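# Fold up a flat cardboard box blank's walls and lid

## Task

Raise both long side walls and the lid of the flat cardboard blank while its base stays lying flat on the table, then release it and pull the grippers away; the folded parts must stay up on their own, since anything kept in place only by the robot does not count.

## Robot and tools

ROBOT AND FRAME. Two arms, left_arm and right_arm, each with a two-finger gripper. All poses use one scene frame in metres: origin on the table top midway between the arms, +x out over the table, +z up, and left_arm sits on the +y side. The arm names are not image sides. Orientations are quaternions written w first (qw, qx, qy, qz). A gripper's fingers point along its own +z and open and close along its own y. The reported end_effector_position is the point between the finger pads, just under 1 cm behind the tips. Printed positions can be somewhat wrong, more so at long reach.

THE ROW. Every motion command is a row of 16 numbers: left_arm x, y, z, qw, qx, qy, qz, opening, then right_arm in the same order. Both arms are always included. x, y, z and the quaternion are an absolute target for that gripper in the scene frame, not an offset. Opening runs from -1 (closed) to +1 (fully open, 0.087 m). A call is refused, and nothing is sent, if any target lies over 0.6 m from that arm's last reported position along any axis of its gripper.

execute_actions. Argument actions is a list holding at most one item. An empty list only reports the current state. An action item is {"rows": [...], "steps": n}: up to 15 rows, n up to 15 (15 if omitted), each row used for one control step of 1/30 s, the last row reused if rows run out. A wait item is {"steps": n} with n up to 300, counted from the previous result, so time spent replying is included. Optional pictures (true/false) chooses whether camera images come back.

move. Argument target is one 16-number row; speed is the top path speed in m/s, 0.002 to 0.5, default 0.25 (turning capped at twice that in rad/s). Each gripper travels a straight line to its pose, all paths finishing together, lasting 0.5 to 10 s and cut off at 10 s. Rotation takes the shorter direction. Openings are applied at the start. Paths ignore obstacles and the other arm, and grippers can lag, wander or overshoot speed, notably with a nearly straight arm. The result adds a move: line giving how it ended (done, off_target, moving, held, fault) and which limits applied: paced means the arm's pose was clipped; held means a check blocked some steps, after which the arm may briefly move much faster. Each gripper's distance from its pose is also given. If only one arm is named, the other finished fine.

wait. Argument seconds, 0 to 10; nothing new is sent meanwhile.

zoom_image. Arguments camera (cam_low, cam_left_wrist or cam_right_wrist) and region [x0, y0, x1, y1] in pixels of that camera's latest 504x504 image, origin top-left, no larger than 504 by 504. Returns a closer view.

finished_scene. Argument scene is the number of the current scene. It ends that scene for good and reports whether the goal was met, so call it only once the box is finished and released.

MOTION DETAILS. Per control step the commanded pose is limited to 70 mm and 16 degrees away from the measured pose; when an action stops, the arm continues only to its last limited pose, so check the result and send the remainder. Joint friction can leave a gripper up to about 31 mm off, and smaller commands may not move it at all. Position wins over orientation when both cannot be met. To hold an orientation, resend the same target quaternion rather than the drifted reported one. For an arm that should stay still, resend its complete last reported pose and desired opening every call. The simulation keeps running while you compose a reply.

RESULT LINES. The state line reads left_arm: ... | right_arm: ... with each gripper's position and quaternion. grip_measured is the finger opening on the command scale (the last Joint positions value is the same in metres), accurate to about 1 mm. A Hand target line shows the pose the controller is currently driving toward. pose unreachable means a clearance check changed or blocked what went to the named arm; HELD marks control steps not sent. FAULT lines report an arm stop. MOTOR HOT appears from 75 °C; at 90 °C that arm halts for 10 s; at 100 °C it loses hold and drops. Joint ranges (rad): waist -2.618 to 3.054, shoulder 0.000 to 3.142, elbow 0.000 to 3.142, wrist pitch -1.571 to 1.571, wrist yaw -1.571 to 1.571, wrist roll -2.094 to 2.094.

GRIPPING. Fingers head to the grip_measured value you command. To hold something, command roughly 0.02 below grip_measured for a firm grip, less below for a light one. Pads manage about 20 N each; closing fast can squeeze harder or spring the fingers open.

CAMERAS. cam_low is fixed; cam_left_wrist and cam_right_wrist ride on the hands. Calibration is supplied and may be slightly off.

AVOID. Knocking or dropping anything off the table, arms striking or pushing each other, fast impacts, targets set far past a contact (these press hard), hard shoves on the blank, and long load holding that heats motors. Occasional tugs on held parts or pushes on loose ones may occur. Finish by opening both grippers and withdrawing them so the folded walls and lid stand unaided.

Each tool is called after ">>>" by a JSON object that holds its "name" and its "arguments", one argument or row to a line.

## Session

>>> {"name": "execute_actions", "arguments": {
  "actions": []
}}

Scene clock: 0.00 s of 5900.00 s.
left_arm: end_effector_position=(+0.2172, +0.4739, +0.1628) grip_measured=+0.980 end_effector_quat_wxyz=(+0.288, -0.516, +0.742, +0.318) | right_arm: end_effector_position=(+0.1353, +0.0594, +0.3784) grip_measured=+0.998 end_effector_quat_wxyz=(-0.633, +0.736, -0.236, +0.041)
Joint positions: left_arm=[ 0.287  1.454  1.184 -0.744 -0.73  -0.593  0.087] | right_arm=[ 1.317  1.217  1.283 -0.264  0.101 -1.306  0.087]
Joint velocities: left_arm=[-0.002  0.002  0.002 -0.081 -0.051  0.037  0.   ] | right_arm=[ 0.002 -0.012 -0.007  0.007 -0.051  0.007 -0.   ]
Hand target (left_arm): +0.217, +0.474, +0.163; +0.288, -0.516, +0.742, +0.318
Hand target (right_arm): +0.135, +0.059, +0.378; -0.633, +0.736, -0.236, +0.041

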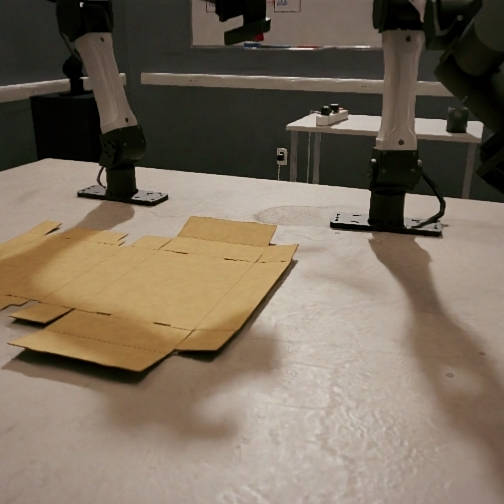

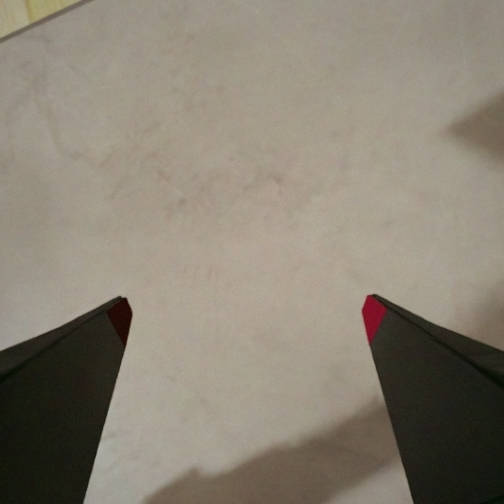

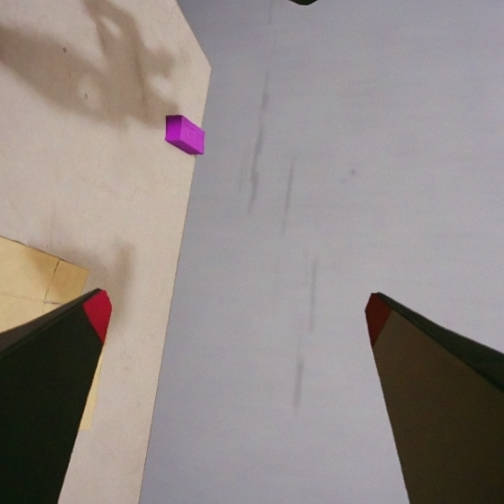

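>>> {"name": "move", "arguments": {
  "target": [0.2172,0.4739,0.1628,0.288,-0.516,0.742,0.318,1,0.27,-0.1,0.4,0.418,0,0.908,0,1]
}}

Scene clock: 27.07 s of 5900.00 s.
left_arm: end_effector_position=(+0.2172, +0.4739, +0.1628) grip_measured=+0.980 end_effector_quat_wxyz=(+0.288, -0.516, +0.742, +0.318) | right_arm: end_effector_position=(+0.2635, -0.1006, +0.3987) grip_measured=+0.998 end_effector_quat_wxyz=(+0.463, -0.018, +0.886, +0.025)
Joint positions: left_arm=[ 0.287  1.454  1.184 -0.744 -0.73  -0.593  0.087] | right_arm=[ 0.891  1.82   2.604 -1.566  0.63   0.564  0.087]
Joint velocities: left_arm=[ 0.002 -0.002  0.022  0.037 -0.022 -0.095 -0.001] | right_arm=[-0.022  0.002 -0.002  0.066 -0.022  0.037 -0.   ]
Hand target (left_arm): +0.217, +0.474, +0.163; +0.288, -0.516, +0.742, +0.318
Hand target (right_arm): +0.266, -0.102, +0.400; +0.464, -0.008, +0.885, +0.030
Off the commanded pose (left_arm): 0.000 m, 0 deg.
Off the commanded pose (right_arm): 0.007 m, 7 deg.
joint sent to its limit (right arm) — the command would take joint 4 (wrist pitch) past its lower limit, so that joint was sent only as far as its limit.
After step 90, 19.27 s passed at rest.
move: off_target (right_arm)
camera_calibration (this result's frames):
cam_right_wrist: T_world_to_cam=[[0.0681117, -0.997648, -0.00765685, -0.119407], [-0.994658, -0.0673069, -0.0782633, 0.303743], [0.0775639, 0.0129466, -0.996903, 0.518801], [0, 0, 0, 1]] pos_world=[0.270014, -0.105399, 0.540053]

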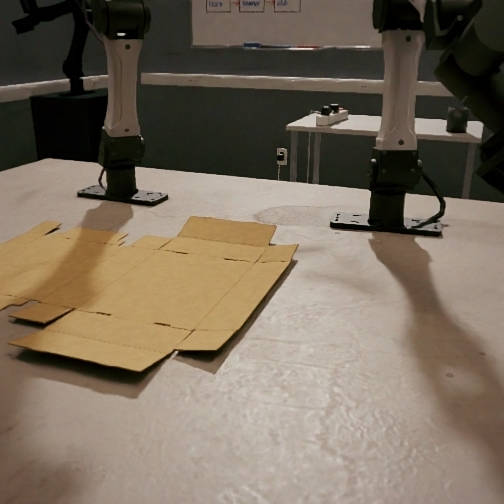

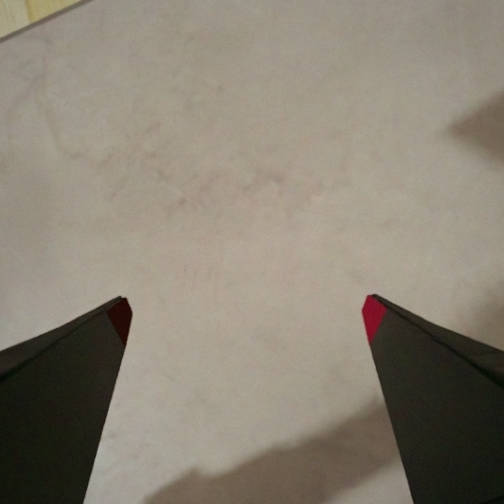

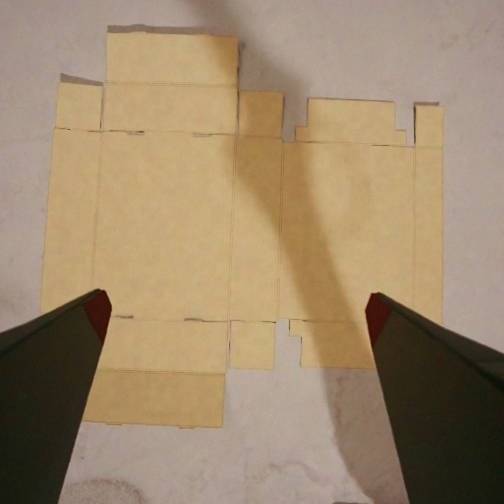

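>>> {"name": "move", "arguments": {
  "target": [0.33,0.23,0.08,0.537,0.843,0,0,-0.2,0.33,0.02,0.06,0,0,1,0,-1]
}}

Scene clock: 50.73 s of 5900.00 s.
left_arm: end_effector_position=(+0.3349, +0.2375, +0.0855) grip_measured=-0.200 end_effector_quat_wxyz=(+0.561, +0.820, -0.073, +0.091) | right_arm: end_effector_position=(+0.3292, +0.0223, +0.0596) grip_measured=-1.000 end_effector_quat_wxyz=(+0.044, -0.000, +0.998, +0.035)
Joint positions: left_arm=[ 0.308  2.27   1.52  -1.564  1.069 -2.084  0.035] | right_arm=[ 0.722  2.705  2.812 -1.566  0.003  0.703  0.   ]
Joint velocities: left_arm=[ 0.012  0.007 -0.012 -0.051  0.007 -0.051  0.   ] | right_arm=[-0.012 -0.007 -0.002 -0.037  0.007 -0.066  0.   ]
Hand target (left_arm): +0.330, +0.231, +0.082; +0.573, +0.814, -0.057, +0.072
Hand target (right_arm): +0.333, +0.021, +0.063; +0.046, +0.009, +0.998, +0.042
Off the commanded pose (left_arm): 0.011 m, 14 deg.
Off the commanded pose (right_arm): 0.002 m, 6 deg.
joint sent to its limit (left arm) — the command would take joint 4 (wrist pitch) past its lower limit and joint 6 (wrist roll) past its lower limit, so those joints were sent only as far as their limits.
joint sent to its limit (right arm) — the command would take joint 4 (wrist pitch) past its lower limit, so that joint was sent only as far as its limit.
After step 90, 14.93 s passed at rest.
move: off_target (left_arm, right_arm); limits=paced
camera_calibration (this result's frames):
cam_left_wrist: T_world_to_cam=[[0.222505, 0.372956, -0.900775, -0.0876446], [0.580352, 0.691735, 0.429761, -0.371725], [0.78338, -0.61839, -0.0625314, 0.031841], [0, 0, 0, 1]] pos_world=[0.210289, 0.309513, 0.0827958]
cam_right_wrist: T_world_to_cam=[[0.0283923, -0.997288, -0.0679045, 0.0128562], [-0.696727, -0.0684554, 0.714063, 0.205578], [-0.716775, 0.027037, -0.69678, 0.417376], [0, 0, 0, 1]] pos_world=[0.442031, 0.0156097, 0.144896]

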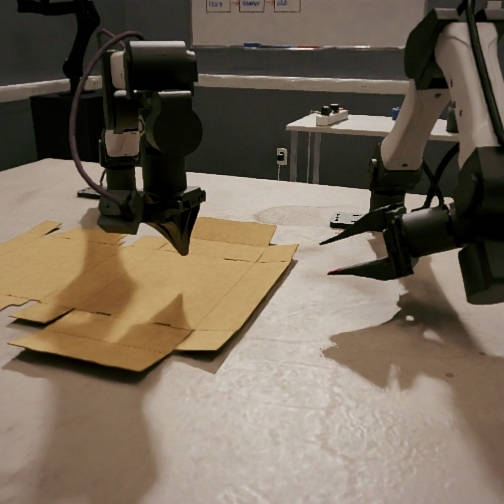

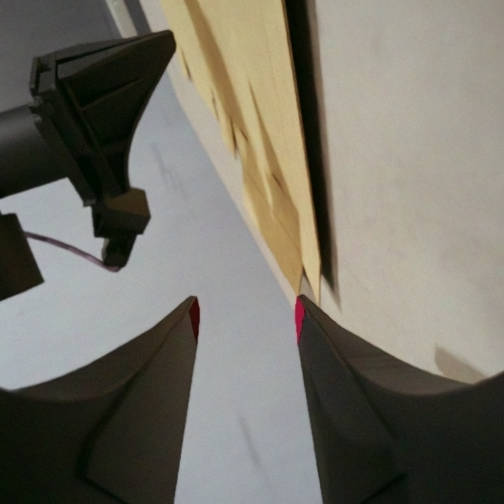

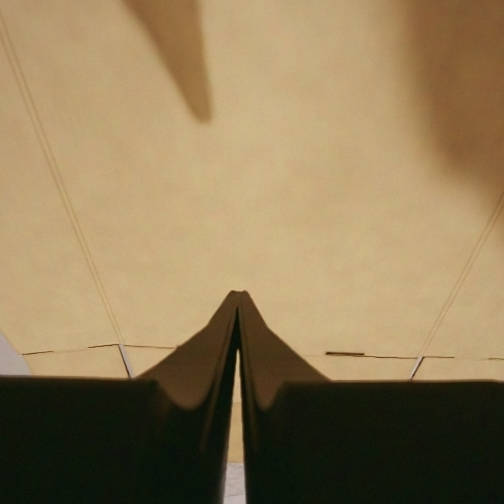

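>>> {"name": "move", "arguments": {
  "target": [0.33,0.24,0.1,0.38,0.596,-0.596,0.38,-0.2,0.33,0.02,0.01,0.044,0,0.998,0.035,-1]
}}

>>> {"name": "move", "arguments": {
  "target": [0.31,0.21,0.04,-0.116,0.182,-0.823,0.524,-0.2,0.33,0.02,-0.005,0.044,0,0.998,0.035,-1]
}}

Scene clock: 63.83 s of 5900.00 s.
left_arm: end_effector_position=(+0.3311, +0.2418, +0.1164) grip_measured=-0.200 end_effector_quat_wxyz=(+0.358, +0.621, -0.575, +0.393) | right_arm: end_effector_position=(+0.3261, +0.0199, +0.0183) grip_measured=-1.000 end_effector_quat_wxyz=(+0.039, -0.000, +0.999, +0.032)
Joint positions: left_arm=[ 0.308  2.337  1.741 -1.583  1.014 -0.876  0.035] | right_arm=[ 0.722  2.582  2.406 -1.294  0.002  0.703  0.   ]
Joint velocities: left_arm=[ 0.007 -0.017 -0.002 -0.037 -0.168 -0.066 -0.   ] | right_arm=[ 0.007 -0.012  0.002 -0.022  0.022 -0.037  0.   ]
Hand target (left_arm): +0.329, +0.239, +0.100; +0.362, +0.609, -0.591, +0.386
Hand target (right_arm): +0.330, +0.020, +0.010; +0.044, -0.000, +0.998, +0.034
Off the commanded pose (left_arm): 0.017 m, 5 deg.
Off the commanded pose (right_arm): 0.009 m, 1 deg.
joint sent to its limit (left arm) — the command would take joint 4 (wrist pitch) past its lower limit, so that joint was sent only as far as its limit.
After step 90, 7.00 s passed at rest.
move: off_target (left_arm)
camera_calibration (this result's frames):
cam_left_wrist: T_world_to_cam=[[0.995508, 0.0933497, 0.0158064, -0.355567], [-0.0517682, 0.396901, 0.9164, -0.161844], [0.0792721, -0.913102, 0.39995, 0.289926], [0, 0, 0, 1]] pos_world=[0.322609, 0.362161, 0.0379784]
cam_right_wrist: T_world_to_cam=[[0.0278423, -0.997757, -0.0608742, 0.00774881], [-0.689691, -0.0632552, 0.721336, 0.230203], [-0.723568, 0.0219008, -0.689905, 0.38864], [0, 0, 0, 1]] pos_world=[0.439761, 0.0137814, 0.102543]

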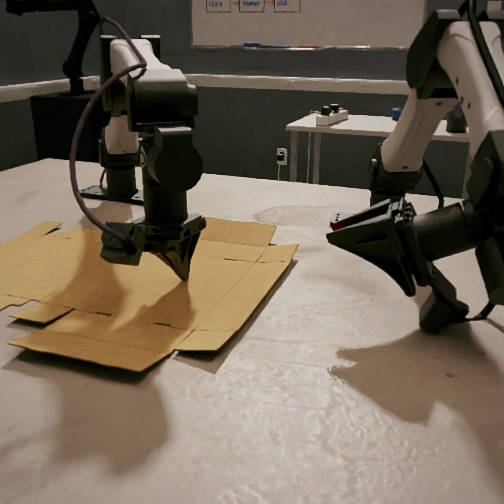

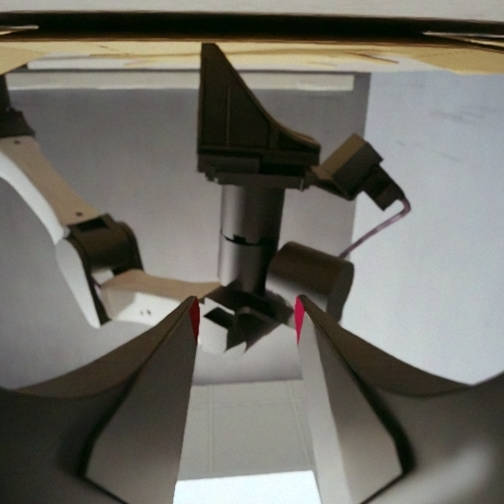

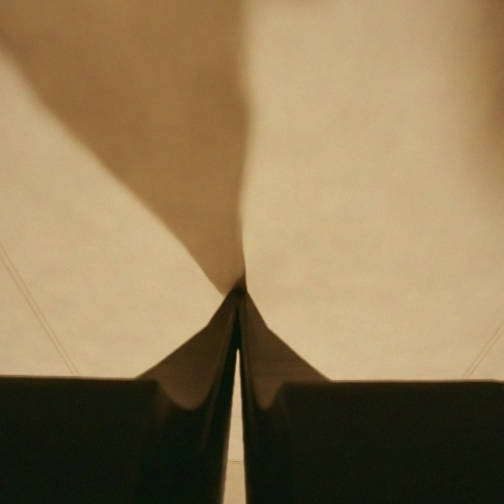

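Scene clock: 67.37 s of 5900.00 s.
left_arm: end_effector_position=(+0.3114, +0.2146, +0.0343) grip_measured=-0.200 end_effector_quat_wxyz=(+0.102, -0.195, +0.823, -0.524) | right_arm: end_effector_position=(+0.3258, +0.0198, +0.0174) grip_measured=-1.000 end_effector_quat_wxyz=(+0.044, -0.001, +0.998, +0.036)
Joint positions: left_arm=[ 0.242  2.081  1.142 -0.501  1.122 -0.186  0.035] | right_arm=[ 0.722  2.554  2.349 -1.252  0.001  0.703  0.   ]
Joint velocities: left_arm=[-0.007  0.007  0.002  0.081 -0.007 -0.037 -0.001] | right_arm=[ 0.007  0.007 -0.017  0.051 -0.051 -0.022  0.   ]
Hand target (left_arm): +0.310, +0.210, +0.039; +0.114, -0.179, +0.824, -0.526
Hand target (right_arm): +0.329, +0.019, -0.004; +0.043, -0.000, +0.998, +0.034
Off the commanded pose (left_arm): 0.007 m, 2 deg.
Off the commanded pose (right_arm): 0.023 m, 0 deg.
move: off_target (right_arm)
camera_calibration (this result's frames):
cam_left_wrist: T_world_to_cam=[[0.206412, -0.364675, 0.907968, -0.0186826], [-0.873136, 0.350172, 0.339136, 0.208788], [-0.44162, -0.862781, -0.246131, 0.473052], [0, 0, 0, 1]] pos_world=[0.395065, 0.328215, 0.0625883]
cam_right_wrist: T_world_to_cam=[[0.0289565, -0.997126, -0.0700027, 0.00741753], [-0.696837, -0.070346, 0.713771, 0.233264], [-0.716644, 0.0281122, -0.696872, 0.385569], [0, 0, 0, 1]] pos_world=[0.438648, 0.0129662, 0.102715]

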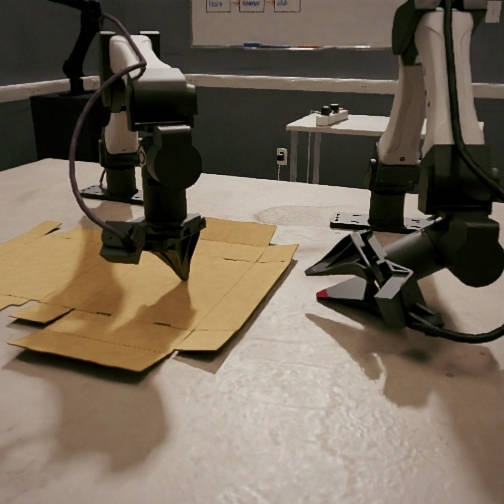

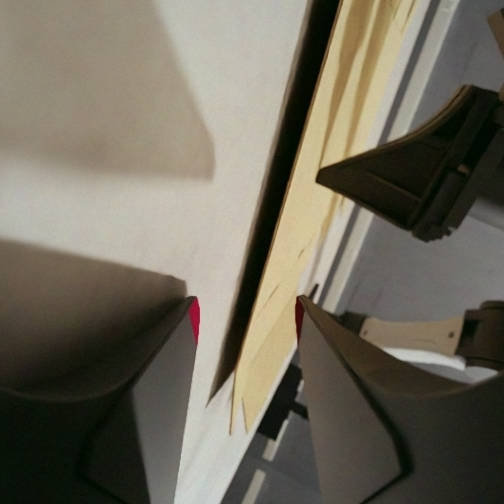

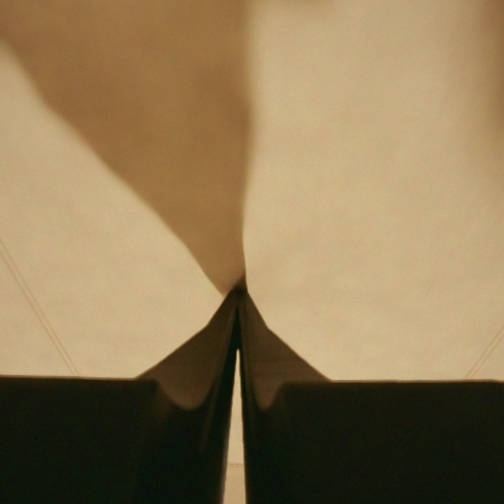

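>>> {"name": "move", "arguments": {
  "target": [0.32,0.19,0.024,-0.116,0.182,-0.823,0.524,-0.2,0.33,0.02,-0.005,0.044,0,0.998,0.035,-1],
  "speed": 0.05
}}

>>> {"name": "move", "arguments": {
  "target": [0.34,0.14,0.024,-0.116,0.182,-0.823,0.524,-0.2,0.33,0.02,-0.005,0.044,0,0.998,0.035,-1],
  "speed": 0.04
}}

Scene clock: 73.83 s of 5900.00 s.
left_arm: end_effector_position=(+0.3211, +0.1951, +0.0319) grip_measured=-0.200 end_effector_quat_wxyz=(+0.109, -0.188, +0.815, -0.537) | right_arm: end_effector_position=(+0.3258, +0.0198, +0.0176) grip_measured=-1.000 end_effector_quat_wxyz=(+0.044, -0.001, +0.998, +0.037)
Joint positions: left_arm=[ 0.187  2.081  1.092 -0.309  1.144 -0.324  0.035] | right_arm=[ 0.722  2.552  2.347 -1.251  0.001  0.703  0.   ]
Joint velocities: left_arm=[ 0.002  0.002 -0.007  0.037 -0.007 -0.007 -0.001] | right_arm=[ 0.017 -0.012  0.002  0.081 -0.066  0.022  0.   ]
Hand target (left_arm): +0.320, +0.190, +0.024; +0.114, -0.181, +0.824, -0.525
Hand target (right_arm): +0.329, +0.019, -0.004; +0.043, -0.000, +0.998, +0.034
Off the commanded pose (left_arm): 0.009 m, 2 deg.
Off the commanded pose (right_arm): 0.023 m, 0 deg.
After step 90, 2.57 s passed at rest.
move: off_target (right_arm)
camera_calibration (this result's frames):
cam_left_wrist: T_world_to_cam=[[0.181659, -0.341081, 0.922314, -0.0227084], [-0.881072, 0.36007, 0.306694, 0.226507], [-0.436705, -0.868339, -0.235107, 0.45906], [0, 0, 0, 1]] pos_world=[0.404168, 0.309316, 0.0594045]
cam_right_wrist: T_world_to_cam=[[0.029424, -0.997044, -0.0709768, 0.007342], [-0.697275, -0.0713513, 0.713244, 0.23325], [-0.7162, 0.0285039, -0.697313, 0.385561], [0, 0, 0, 1]] pos_world=[0.438563, 0.012973, 0.103014]

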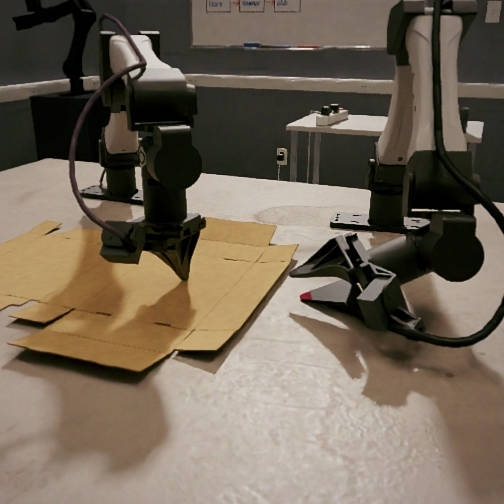

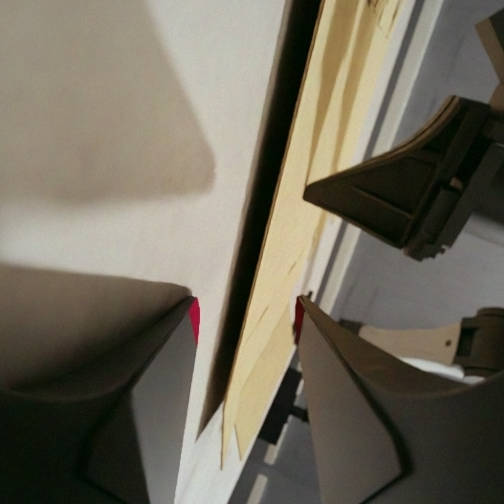

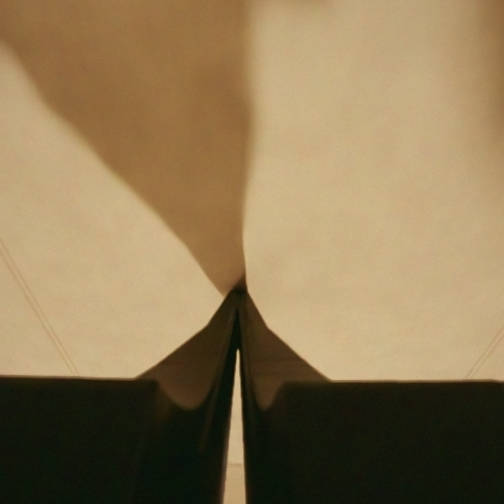

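Scene clock: 75.60 s of 5900.00 s.
left_arm: end_effector_position=(+0.3416, +0.1441, +0.0326) grip_measured=-0.200 end_effector_quat_wxyz=(+0.109, -0.179, +0.814, -0.541) | right_arm: end_effector_position=(+0.3258, +0.0198, +0.0177) grip_measured=-1.000 end_effector_quat_wxyz=(+0.044, -0.001, +0.998, +0.037)
Joint positions: left_arm=[ 0.036  2.081  1.046  0.01   1.097 -0.616  0.035] | right_arm=[ 0.722  2.55   2.344 -1.249  0.001  0.703  0.   ]
Joint velocities: left_arm=[-0.007  0.012 -0.007  0.051  0.081 -0.051 -0.001] | right_arm=[-0.017  0.002  0.002 -0.022 -0.022 -0.007  0.   ]
Hand target (left_arm): +0.339, +0.140, +0.025; +0.114, -0.181, +0.824, -0.525
Hand target (right_arm): +0.329, +0.019, -0.004; +0.043, -0.000, +0.998, +0.034
Off the commanded pose (left_arm): 0.010 m, 2 deg.
Off the commanded pose (right_arm): 0.023 m, 0 deg.
move: off_target (right_arm)
camera_calibration (this result's frames):
cam_left_wrist: T_world_to_cam=[[0.166572, -0.339258, 0.925828, -0.0397094], [-0.878637, 0.375057, 0.295516, 0.260134], [-0.447495, -0.862691, -0.235611, 0.42681], [0, 0, 0, 1]] pos_world=[0.426173, 0.257168, 0.0604512]
cam_right_wrist: T_world_to_cam=[[0.0294654, -0.997009, -0.0714521, 0.00732536], [-0.697689, -0.0717035, 0.712803, 0.233356], [-0.715794, 0.0288484, -0.697715, 0.385448], [0, 0, 0, 1]] pos_world=[0.438496, 0.0129163, 0.10312]

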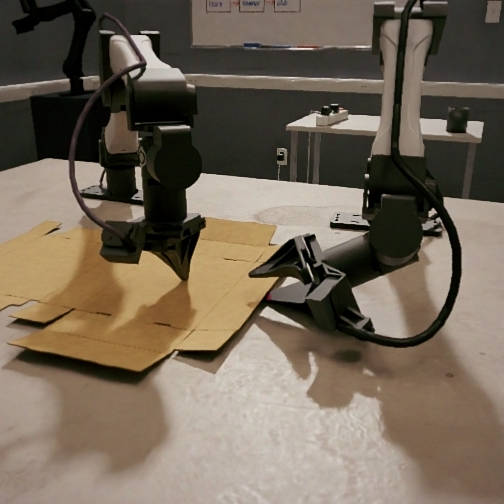

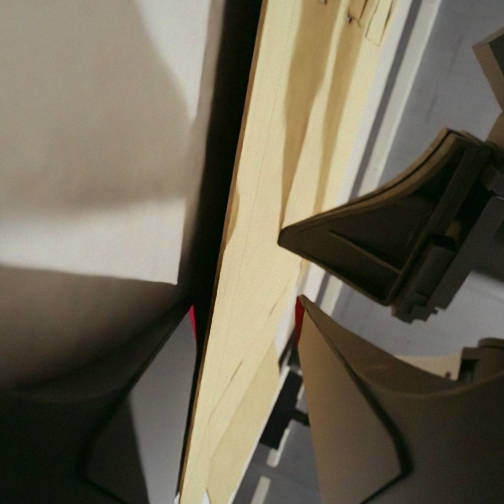

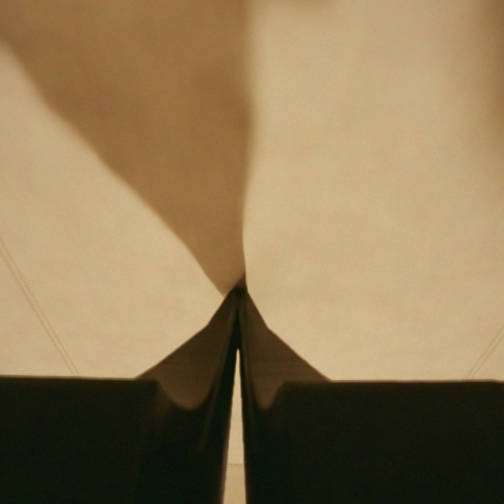

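>>> {"name": "move", "arguments": {
  "target": [0.35,0.118,0.026,-0.116,0.182,-0.823,0.524,-0.2,0.33,0.02,-0.005,0.044,0,0.998,0.035,-1],
  "speed": 0.04
}}

>>> {"name": "move", "arguments": {
  "target": [0.355,0.10,0.065,-0.116,0.182,-0.823,0.524,-0.2,0.33,0.02,-0.005,0.044,0,0.998,0.035,-1],
  "speed": 0.04
}}

Scene clock: 81.23 s of 5900.00 s.
left_arm: end_effector_position=(+0.3504, +0.1223, +0.0332) grip_measured=-0.200 end_effector_quat_wxyz=(+0.111, -0.181, +0.819, -0.534) | right_arm: end_effector_position=(+0.3260, +0.0200, +0.0184) grip_measured=-1.000 end_effector_quat_wxyz=(+0.045, -0.001, +0.998, +0.038)
Joint positions: left_arm=[-0.029  2.081  1.044  0.1    1.044 -0.717  0.035] | right_arm=[ 0.722  2.549  2.344 -1.248  0.001  0.703  0.   ]
Joint velocities: left_arm=[-0.007  0.002 -0.007  0.022 -0.066  0.022 -0.001] | right_arm=[ 0.002 -0.007 -0.002 -0.051 -0.037 -0.037  0.   ]
Hand target (left_arm): +0.350, +0.118, +0.026; +0.115, -0.182, +0.824, -0.525
Hand target (right_arm): +0.329, +0.019, -0.004; +0.043, -0.000, +0.998, +0.034
Off the commanded pose (left_arm): 0.008 m, 1 deg.
Off the commanded pose (right_arm): 0.024 m, 0 deg.
After step 90, 1.63 s passed at rest.
move: off_target (right_arm)
camera_calibration (this result's frames):
cam_left_wrist: T_world_to_cam=[[0.169585, -0.354251, 0.919645, -0.0481393], [-0.879785, 0.366083, 0.303251, 0.277061], [-0.444093, -0.860517, -0.249582, 0.411089], [0, 0, 0, 1]] pos_world=[0.434479, 0.235268, 0.0628527]
cam_right_wrist: T_world_to_cam=[[0.0295702, -0.99692, -0.0726402, 0.00751283], [-0.698725, -0.0725829, 0.711699, 0.233362], [-0.714779, 0.0297105, -0.698719, 0.385744], [0, 0, 0, 1]] pos_world=[0.438556, 0.0129671, 0.103989]

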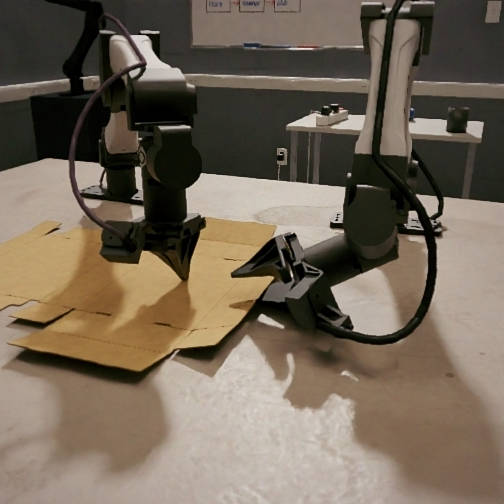

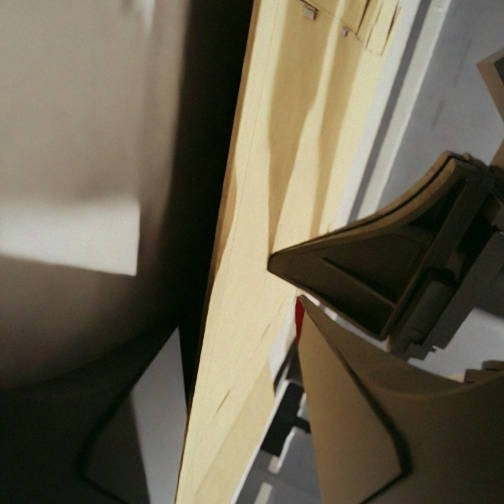

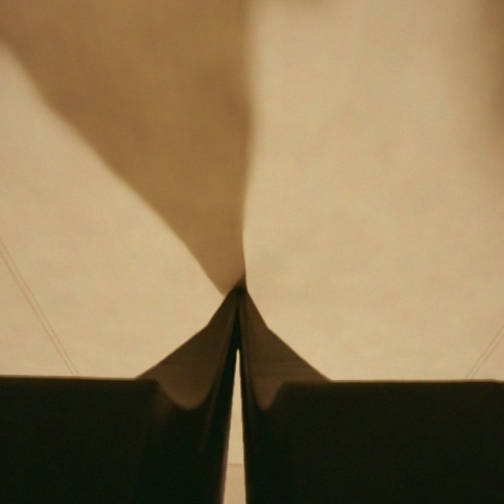

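Scene clock: 82.53 s of 5900.00 s.
left_arm: end_effector_position=(+0.3545, +0.1125, +0.0429) grip_measured=-0.200 end_effector_quat_wxyz=(+0.119, -0.199, +0.831, -0.505) | right_arm: end_effector_position=(+0.3268, +0.0198, +0.0183) grip_measured=-1.000 end_effector_quat_wxyz=(+0.047, -0.001, +0.998, +0.037)
Joint positions: left_arm=[-0.071  2.02   1.044  0.068  0.945 -0.771  0.035] | right_arm=[ 0.722  2.549  2.344 -1.246  0.005  0.701  0.   ]
Joint velocities: left_arm=[-0.027 -0.002 -0.012  0.022 -0.051  0.007 -0.001] | right_arm=[ 0.002 -0.012 -0.012 -0.022 -0.051  0.037  0.   ]
Hand target (left_arm): +0.354, +0.100, +0.065; +0.115, -0.182, +0.824, -0.525
Hand target (right_arm): +0.329, +0.019, -0.004; +0.043, -0.000, +0.998, +0.034
Off the commanded pose (left_arm): 0.025 m, 3 deg.
Off the commanded pose (right_arm): 0.023 m, 0 deg.
move: off_target (left_arm, right_arm)
camera_calibration (this result's frames):
cam_left_wrist: T_world_to_cam=[[0.203432, -0.400494, 0.893431, -0.0669786], [-0.887078, 0.310806, 0.341309, 0.28853], [-0.414376, -0.861977, -0.292042, 0.398401], [0, 0, 0, 1]] pos_world=[0.434662, 0.226911, 0.0777125]
cam_right_wrist: T_world_to_cam=[[0.0305594, -0.997008, -0.071005, 0.00695043], [-0.701717, -0.0719885, 0.70881, 0.235061], [-0.7118, 0.0281646, -0.701817, 0.385418], [0, 0, 0, 1]] pos_world=[0.439075, 0.0129962, 0.104373]

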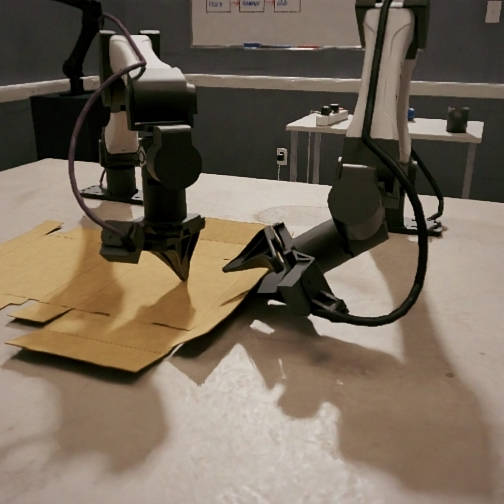

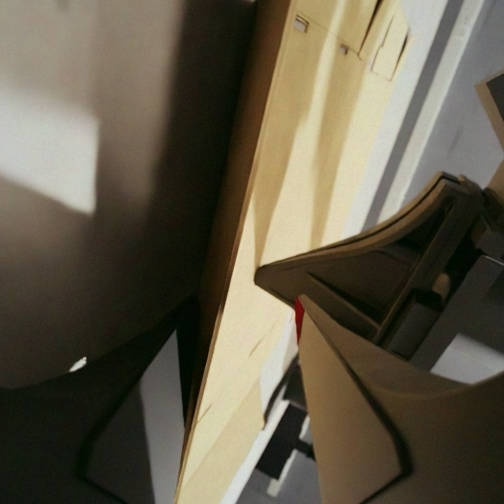

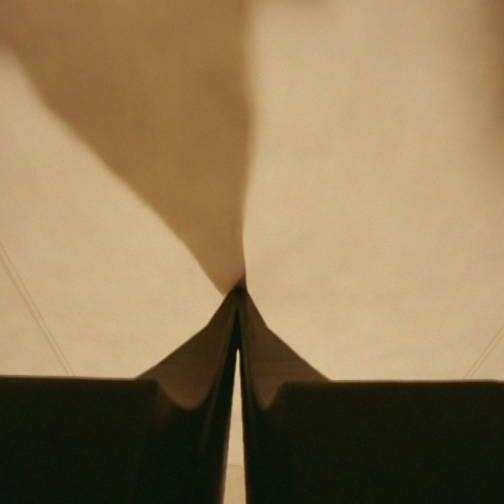

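>>> {"name": "move", "arguments": {
  "target": [0.345,0.125,0.03,-0.116,0.182,-0.823,0.524,-0.2,0.42,0.06,0.04,0.044,0,0.998,0.035,-1],
  "speed": 0.1
}}

>>> {"name": "move", "arguments": {
  "target": [0.345,0.125,0.03,-0.116,0.182,-0.823,0.524,-0.2,0.42,0.065,-0.015,0.044,0,0.998,0.035,-1],
  "speed": 0.05
}}

>>> {"name": "move", "arguments": {
  "target": [0.345,0.115,0.09,-0.116,0.182,-0.823,0.524,-0.2,0.42,0.065,-0.015,0.044,0,0.998,0.035,-1],
  "speed": 0.03
}}

Scene clock: 92.40 s of 5900.00 s.
left_arm: end_effector_position=(+0.3507, +0.1222, +0.0383) grip_measured=-0.200 end_effector_quat_wxyz=(+0.119, -0.180, +0.825, -0.522) | right_arm: end_effector_position=(+0.4110, +0.0571, +0.0375) grip_measured=-1.000 end_effector_quat_wxyz=(+0.156, +0.016, +0.980, +0.126)
Joint positions: left_arm=[-0.035  2.05   1.044  0.07   1.012 -0.705  0.035] | right_arm=[ 0.675  2.781  2.834 -1.22  -0.001  0.691  0.   ]
Joint velocities: left_arm=[ 0.012 -0.027 -0.002  0.007 -0.007 -0.007 -0.   ] | right_arm=[-0.017  0.007 -0.002  0.051 -0.022 -0.051  0.   ]
Hand target (left_arm): +0.345, +0.125, +0.030; +0.116, -0.182, +0.824, -0.524
Hand target (right_arm): +0.420, +0.058, +0.041; +0.168, +0.016, +0.976, +0.136
Off the commanded pose (left_arm): 0.010 m, 1 deg.
Off the commanded pose (right_arm): 0.010 m, 17 deg; orientation clipped at the last step of the last action.
elbow stopped short (right arm): the move would have taken joint 3 (elbow) straighter than the controller allows; a more bent joint 3 avoids this.
After step 90, 5.27 s passed at rest.
move: off_target (right_arm); limits=paced
camera_calibration (this result's frames):
cam_left_wrist: T_world_to_cam=[[0.164229, -0.380213, 0.910201, -0.04755], [-0.885006, 0.350729, 0.306191, 0.279462], [-0.435652, -0.855819, -0.278891, 0.409977], [0, 0, 0, 1]] pos_world=[0.433742, 0.234772, 0.0720504]
cam_right_wrist: T_world_to_cam=[[0.0304909, -0.969372, -0.243698, 0.0478133], [-0.840699, -0.156748, 0.518319, 0.352297], [-0.540643, 0.189073, -0.819729, 0.382715], [0, 0, 0, 1]] pos_world=[0.501631, 0.0292098, 0.142772]

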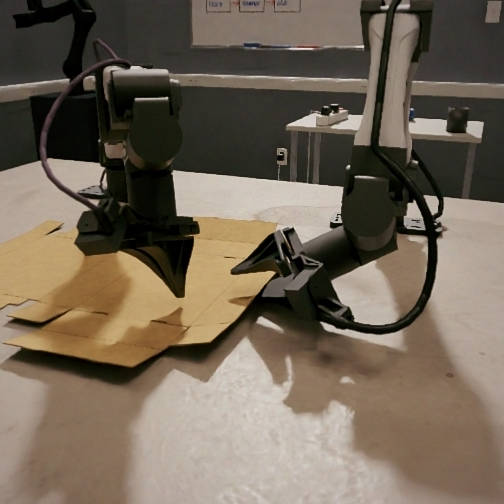

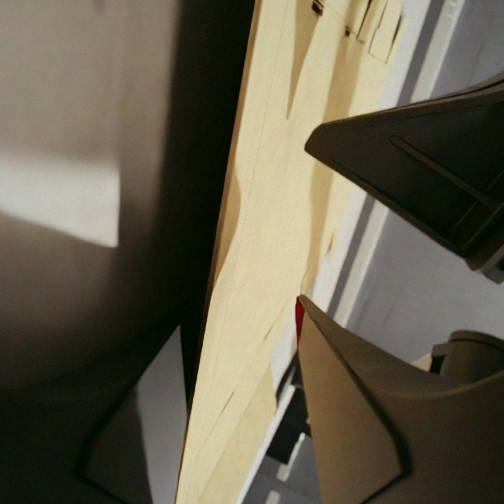

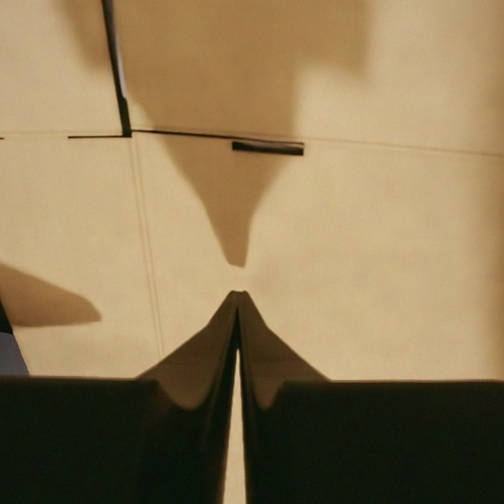

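Scene clock: 95.57 s of 5900.00 s.
left_arm: end_effector_position=(+0.3507, +0.1222, +0.0382) grip_measured=-0.200 end_effector_quat_wxyz=(+0.120, -0.178, +0.825, -0.522) | right_arm: end_effector_position=(+0.4121, +0.0593, +0.0205) grip_measured=-1.000 end_effector_quat_wxyz=(+0.149, +0.016, +0.981, +0.124)
Joint positions: left_arm=[-0.035  2.05   1.044  0.07   1.012 -0.703  0.035] | right_arm=[ 0.675  2.826  2.858 -1.212 -0.008  0.691  0.   ]
Joint velocities: left_arm=[ 0.002  0.007  0.007 -0.007 -0.066 -0.022 -0.001] | right_arm=[-0.017 -0.012 -0.002 -0.007  0.037  0.007  0.   ]
Hand target (left_arm): +0.345, +0.125, +0.030; +0.116, -0.182, +0.824, -0.524
Hand target (right_arm): +0.417, +0.063, -0.014; +0.147, +0.015, +0.982, +0.119
Off the commanded pose (left_arm): 0.010 m, 1 deg.
Off the commanded pose (right_arm): 0.037 m, 16 deg; orientation clipped at the last step of the last action.
elbow stopped short (right arm): the move would have taken joint 3 (elbow) straighter than the controller allows; a more bent joint 3 avoids this.
move: off_target (right_arm); limits=paced
camera_calibration (this result's frames):
cam_left_wrist: T_world_to_cam=[[0.161805, -0.381333, 0.910167, -0.0464506], [-0.885274, 0.351424, 0.304616, 0.27953], [-0.436015, -0.855036, -0.280722, 0.410079], [0, 0, 0, 1]] pos_world=[0.433777, 0.234686, 0.0722469]
cam_right_wrist: T_world_to_cam=[[0.030004, -0.970016, -0.241184, 0.0460453], [-0.832861, -0.157676, 0.530548, 0.358888], [-0.552668, 0.184954, -0.812619, 0.373953], [0, 0, 0, 1]] pos_world=[0.504195, 0.0320888, 0.12458]

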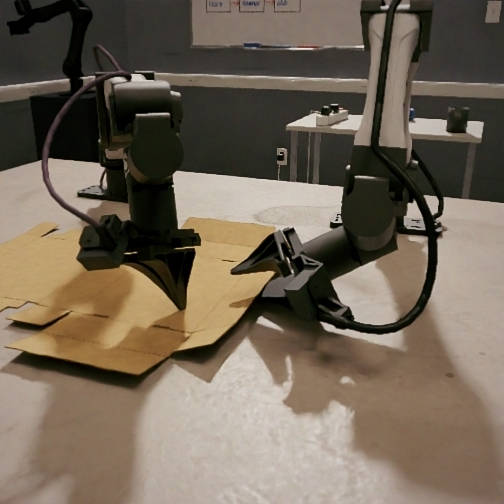

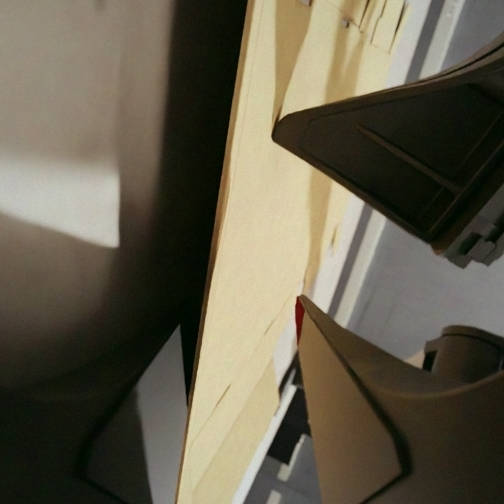

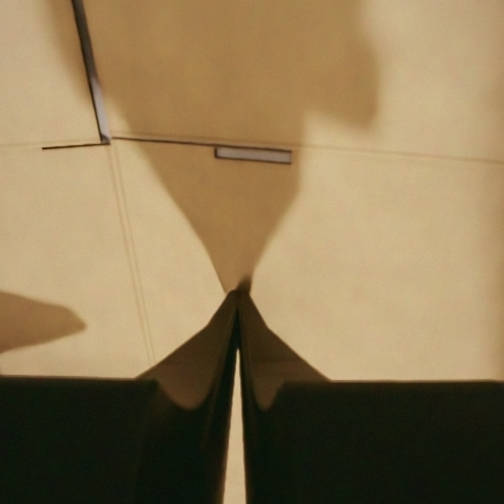

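Scene clock: 100.47 s of 5900.00 s.
left_arm: end_effector_position=(+0.3445, +0.1265, +0.0597) grip_measured=-0.200 end_effector_quat_wxyz=(+0.120, -0.201, +0.836, -0.496) | right_arm: end_effector_position=(+0.4132, +0.0642, +0.0211) grip_measured=-1.000 end_effector_quat_wxyz=(+0.150, +0.014, +0.979, +0.136)
Joint positions: left_arm=[-0.035  1.944  1.044 -0.064  0.947 -0.706  0.035] | right_arm=[ 0.675  2.828  2.858 -1.195 -0.026  0.691  0.   ]
Joint velocities: left_arm=[-0.007  0.002 -0.007  0.081 -0.007 -0.007 -0.001] | right_arm=[-0.017 -0.017 -0.007  0.051  0.007  0.007  0.   ]
Hand target (left_arm): +0.343, +0.115, +0.089; +0.116, -0.182, +0.824, -0.524
Hand target (right_arm): +0.418, +0.063, -0.014; +0.146, +0.015, +0.982, +0.120
Off the commanded pose (left_arm): 0.032 m, 4 deg.
Off the commanded pose (right_arm): 0.037 m, 17 deg; orientation clipped at the last step of the last action.
elbow stopped short (right arm): the move would have taken joint 3 (elbow) straighter than the controller allows; a more bent joint 3 avoids this.
move: off_target (left_arm, right_arm); limits=paced
camera_calibration (this result's frames):
cam_left_wrist: T_world_to_cam=[[0.209187, -0.417869, 0.884096, -0.0735141], [-0.886509, 0.300549, 0.351812, 0.270029], [-0.412725, -0.857354, -0.307574, 0.410989], [0, 0, 0, 1]] pos_world=[0.424387, 0.240487, 0.0964034]
cam_right_wrist: T_world_to_cam=[[0.0373109, -0.964074, -0.262999, 0.0479145], [-0.832905, -0.175421, 0.524877, 0.361562], [-0.552156, 0.199469, -0.809528, 0.372963], [0, 0, 0, 1]] pos_world=[0.505293, 0.035224, 0.124749]

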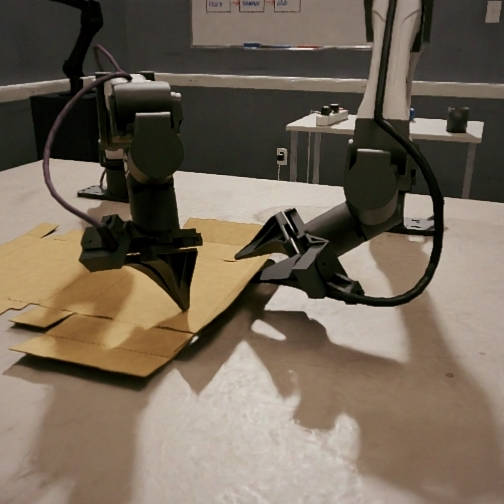

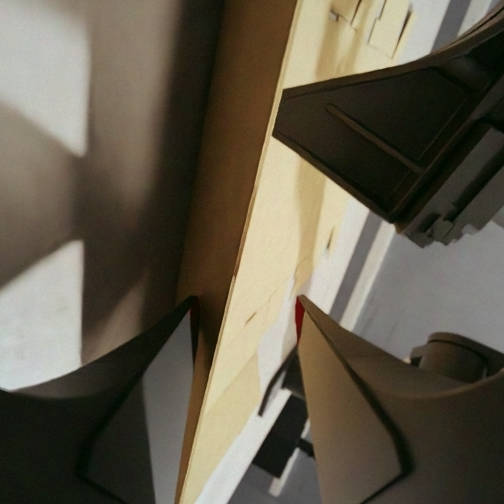

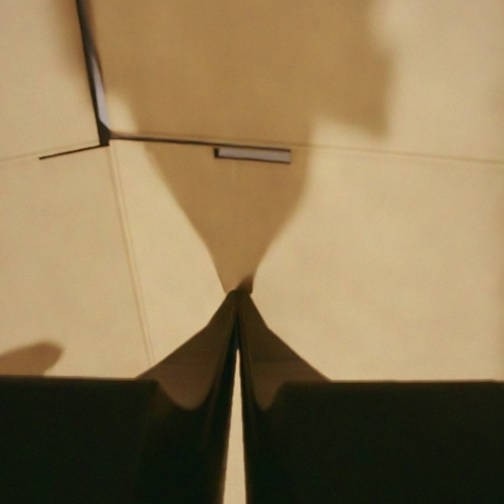

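Folding now. Push inward and up.

>>> {"name": "move", "arguments": {
  "target": [0.345,0.075,0.085,-0.116,0.182,-0.823,0.524,0.1,0.417,0.063,-0.014,0.147,0.015,0.982,0.12,-1],
  "speed": 0.03
}}

Scene clock: 105.50 s of 5900.00 s.
left_arm: end_effector_position=(+0.3390, +0.0835, +0.0622) grip_measured=+0.100 end_effector_quat_wxyz=(+0.088, -0.208, +0.834, -0.503) | right_arm: end_effector_position=(+0.4260, +0.0645, +0.0223) grip_measured=-1.000 end_effector_quat_wxyz=(+0.178, +0.018, +0.975, +0.132)
Joint positions: left_arm=[-0.148  1.944  1.029  0.014  0.914 -0.855  0.048] | right_arm=[ 0.675  2.83   2.858 -1.153  0.017  0.691  0.   ]
Joint velocities: left_arm=[-0.002 -0.002 -0.022  0.051  0.007 -0.051 -0.001] | right_arm=[-0.012 -0.032  0.007  0.007 -0.066 -0.037  0.   ]
Hand target (left_arm): +0.343, +0.075, +0.085; +0.114, -0.181, +0.824, -0.524
Hand target (right_arm): +0.416, +0.062, -0.013; +0.145, +0.015, +0.982, +0.119
Off the commanded pose (left_arm): 0.025 m, 5 deg.
Off the commanded pose (right_arm): 0.037 m, 4 deg.
move: off_target (left_arm, right_arm)
camera_calibration (this result's frames):
cam_left_wrist: T_world_to_cam=[[0.25012, -0.398054, 0.882606, -0.108002], [-0.859018, 0.329325, 0.391961, 0.262982], [-0.446685, -0.856212, -0.259565, 0.380989], [0, 0, 0, 1]] pos_world=[0.423102, 0.19661, 0.0911363]
cam_right_wrist: T_world_to_cam=[[0.0344001, -0.966496, -0.254368, 0.0492092], [-0.863948, -0.156705, 0.478579, 0.384771], [-0.502405, 0.203297, -0.840392, 0.360154], [0, 0, 0, 1]] pos_world=[0.511672, 0.0346377, 0.131045]

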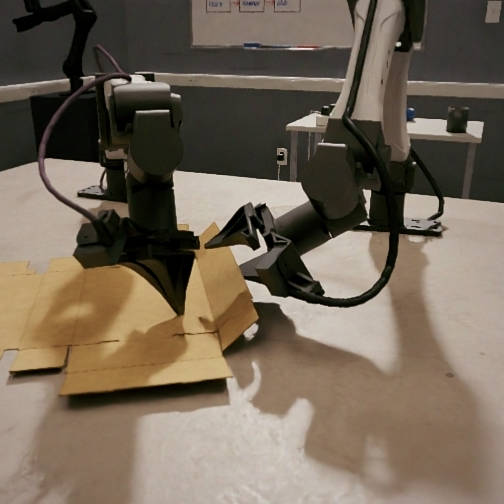

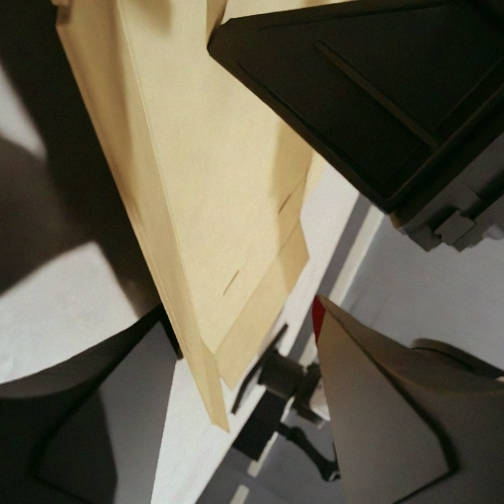

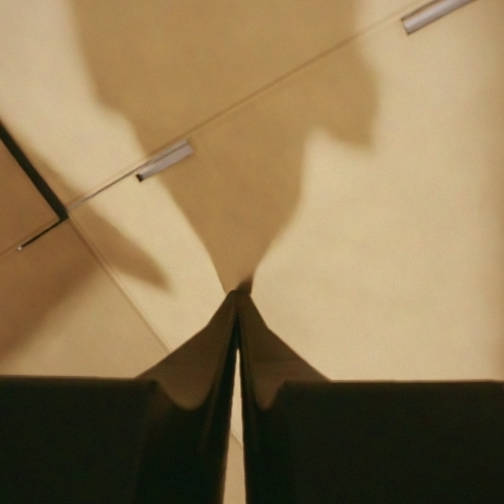

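>>> {"name": "move", "arguments": {
  "target": [0.33,0.2,0.07,-0.116,0.182,-0.823,0.524,-1,0.33,0.0,0.3,0.418,0,0.908,0,-1],
  "speed": 0.15
}}

Scene clock: 113.93 s of 5900.00 s.
left_arm: end_effector_position=(+0.3266, +0.1966, +0.0674) grip_measured=-0.998 end_effector_quat_wxyz=(+0.113, -0.188, +0.826, -0.520) | right_arm: end_effector_position=(+0.3287, -0.0028, +0.2956) grip_measured=-1.000 end_effector_quat_wxyz=(+0.416, +0.002, +0.909, +0.003)
Joint positions: left_arm=[ 0.178  1.992  1.163 -0.46   1.101 -0.324  0.   ] | right_arm=[ 0.91   2.216  2.753 -1.476  0.628  0.685  0.   ]
Joint velocities: left_arm=[ 0.002  0.002 -0.017 -0.051  0.007  0.051 -0.001] | right_arm=[ 0.007  0.002  0.085 -0.066 -0.037 -0.007  0.   ]
Hand target (left_arm): +0.331, +0.201, +0.070; +0.119, -0.183, +0.824, -0.523
Hand target (right_arm): +0.327, -0.001, +0.297; +0.419, -0.001, +0.908, +0.002
Off the commanded pose (left_arm): 0.005 m, 1 deg.
Off the commanded pose (right_arm): 0.005 m, 0 deg.
After step 90, 2.57 s passed at rest.
move: done
camera_calibration (this result's frames):
cam_left_wrist: T_world_to_cam=[[0.186037, -0.37916, 0.906437, -0.0488188], [-0.881075, 0.34392, 0.324692, 0.221926], [-0.434852, -0.859044, -0.270086, 0.471092], [0, 0, 0, 1]] pos_world=[0.409471, 0.309854, 0.0994291]
cam_right_wrist: T_world_to_cam=[[0.0149178, -0.999818, 0.011926, -0.0152889], [-0.999503, -0.0145798, 0.0279436, 0.337522], [-0.0277647, -0.0123369, -0.999538, 0.445053], [0, 0, 0, 1]] pos_world=[0.349939, -0.0048745, 0.435598]

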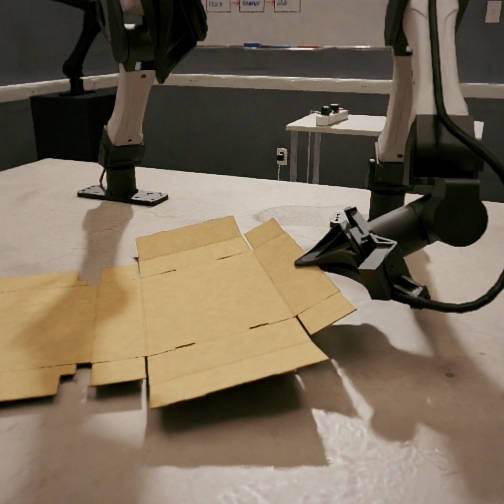

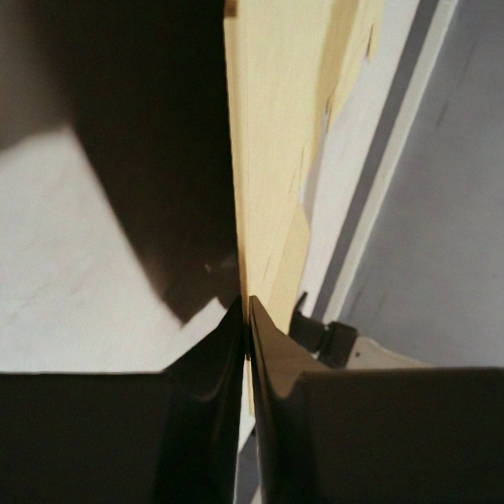

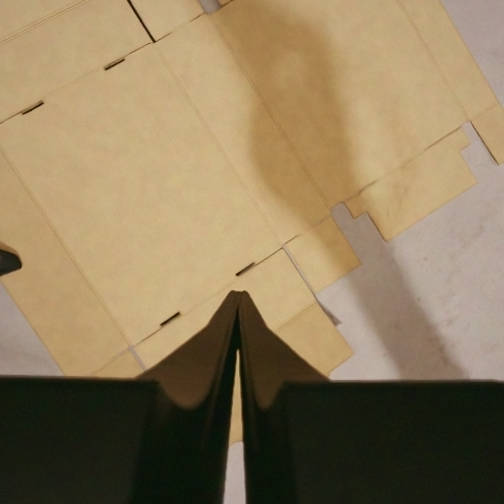

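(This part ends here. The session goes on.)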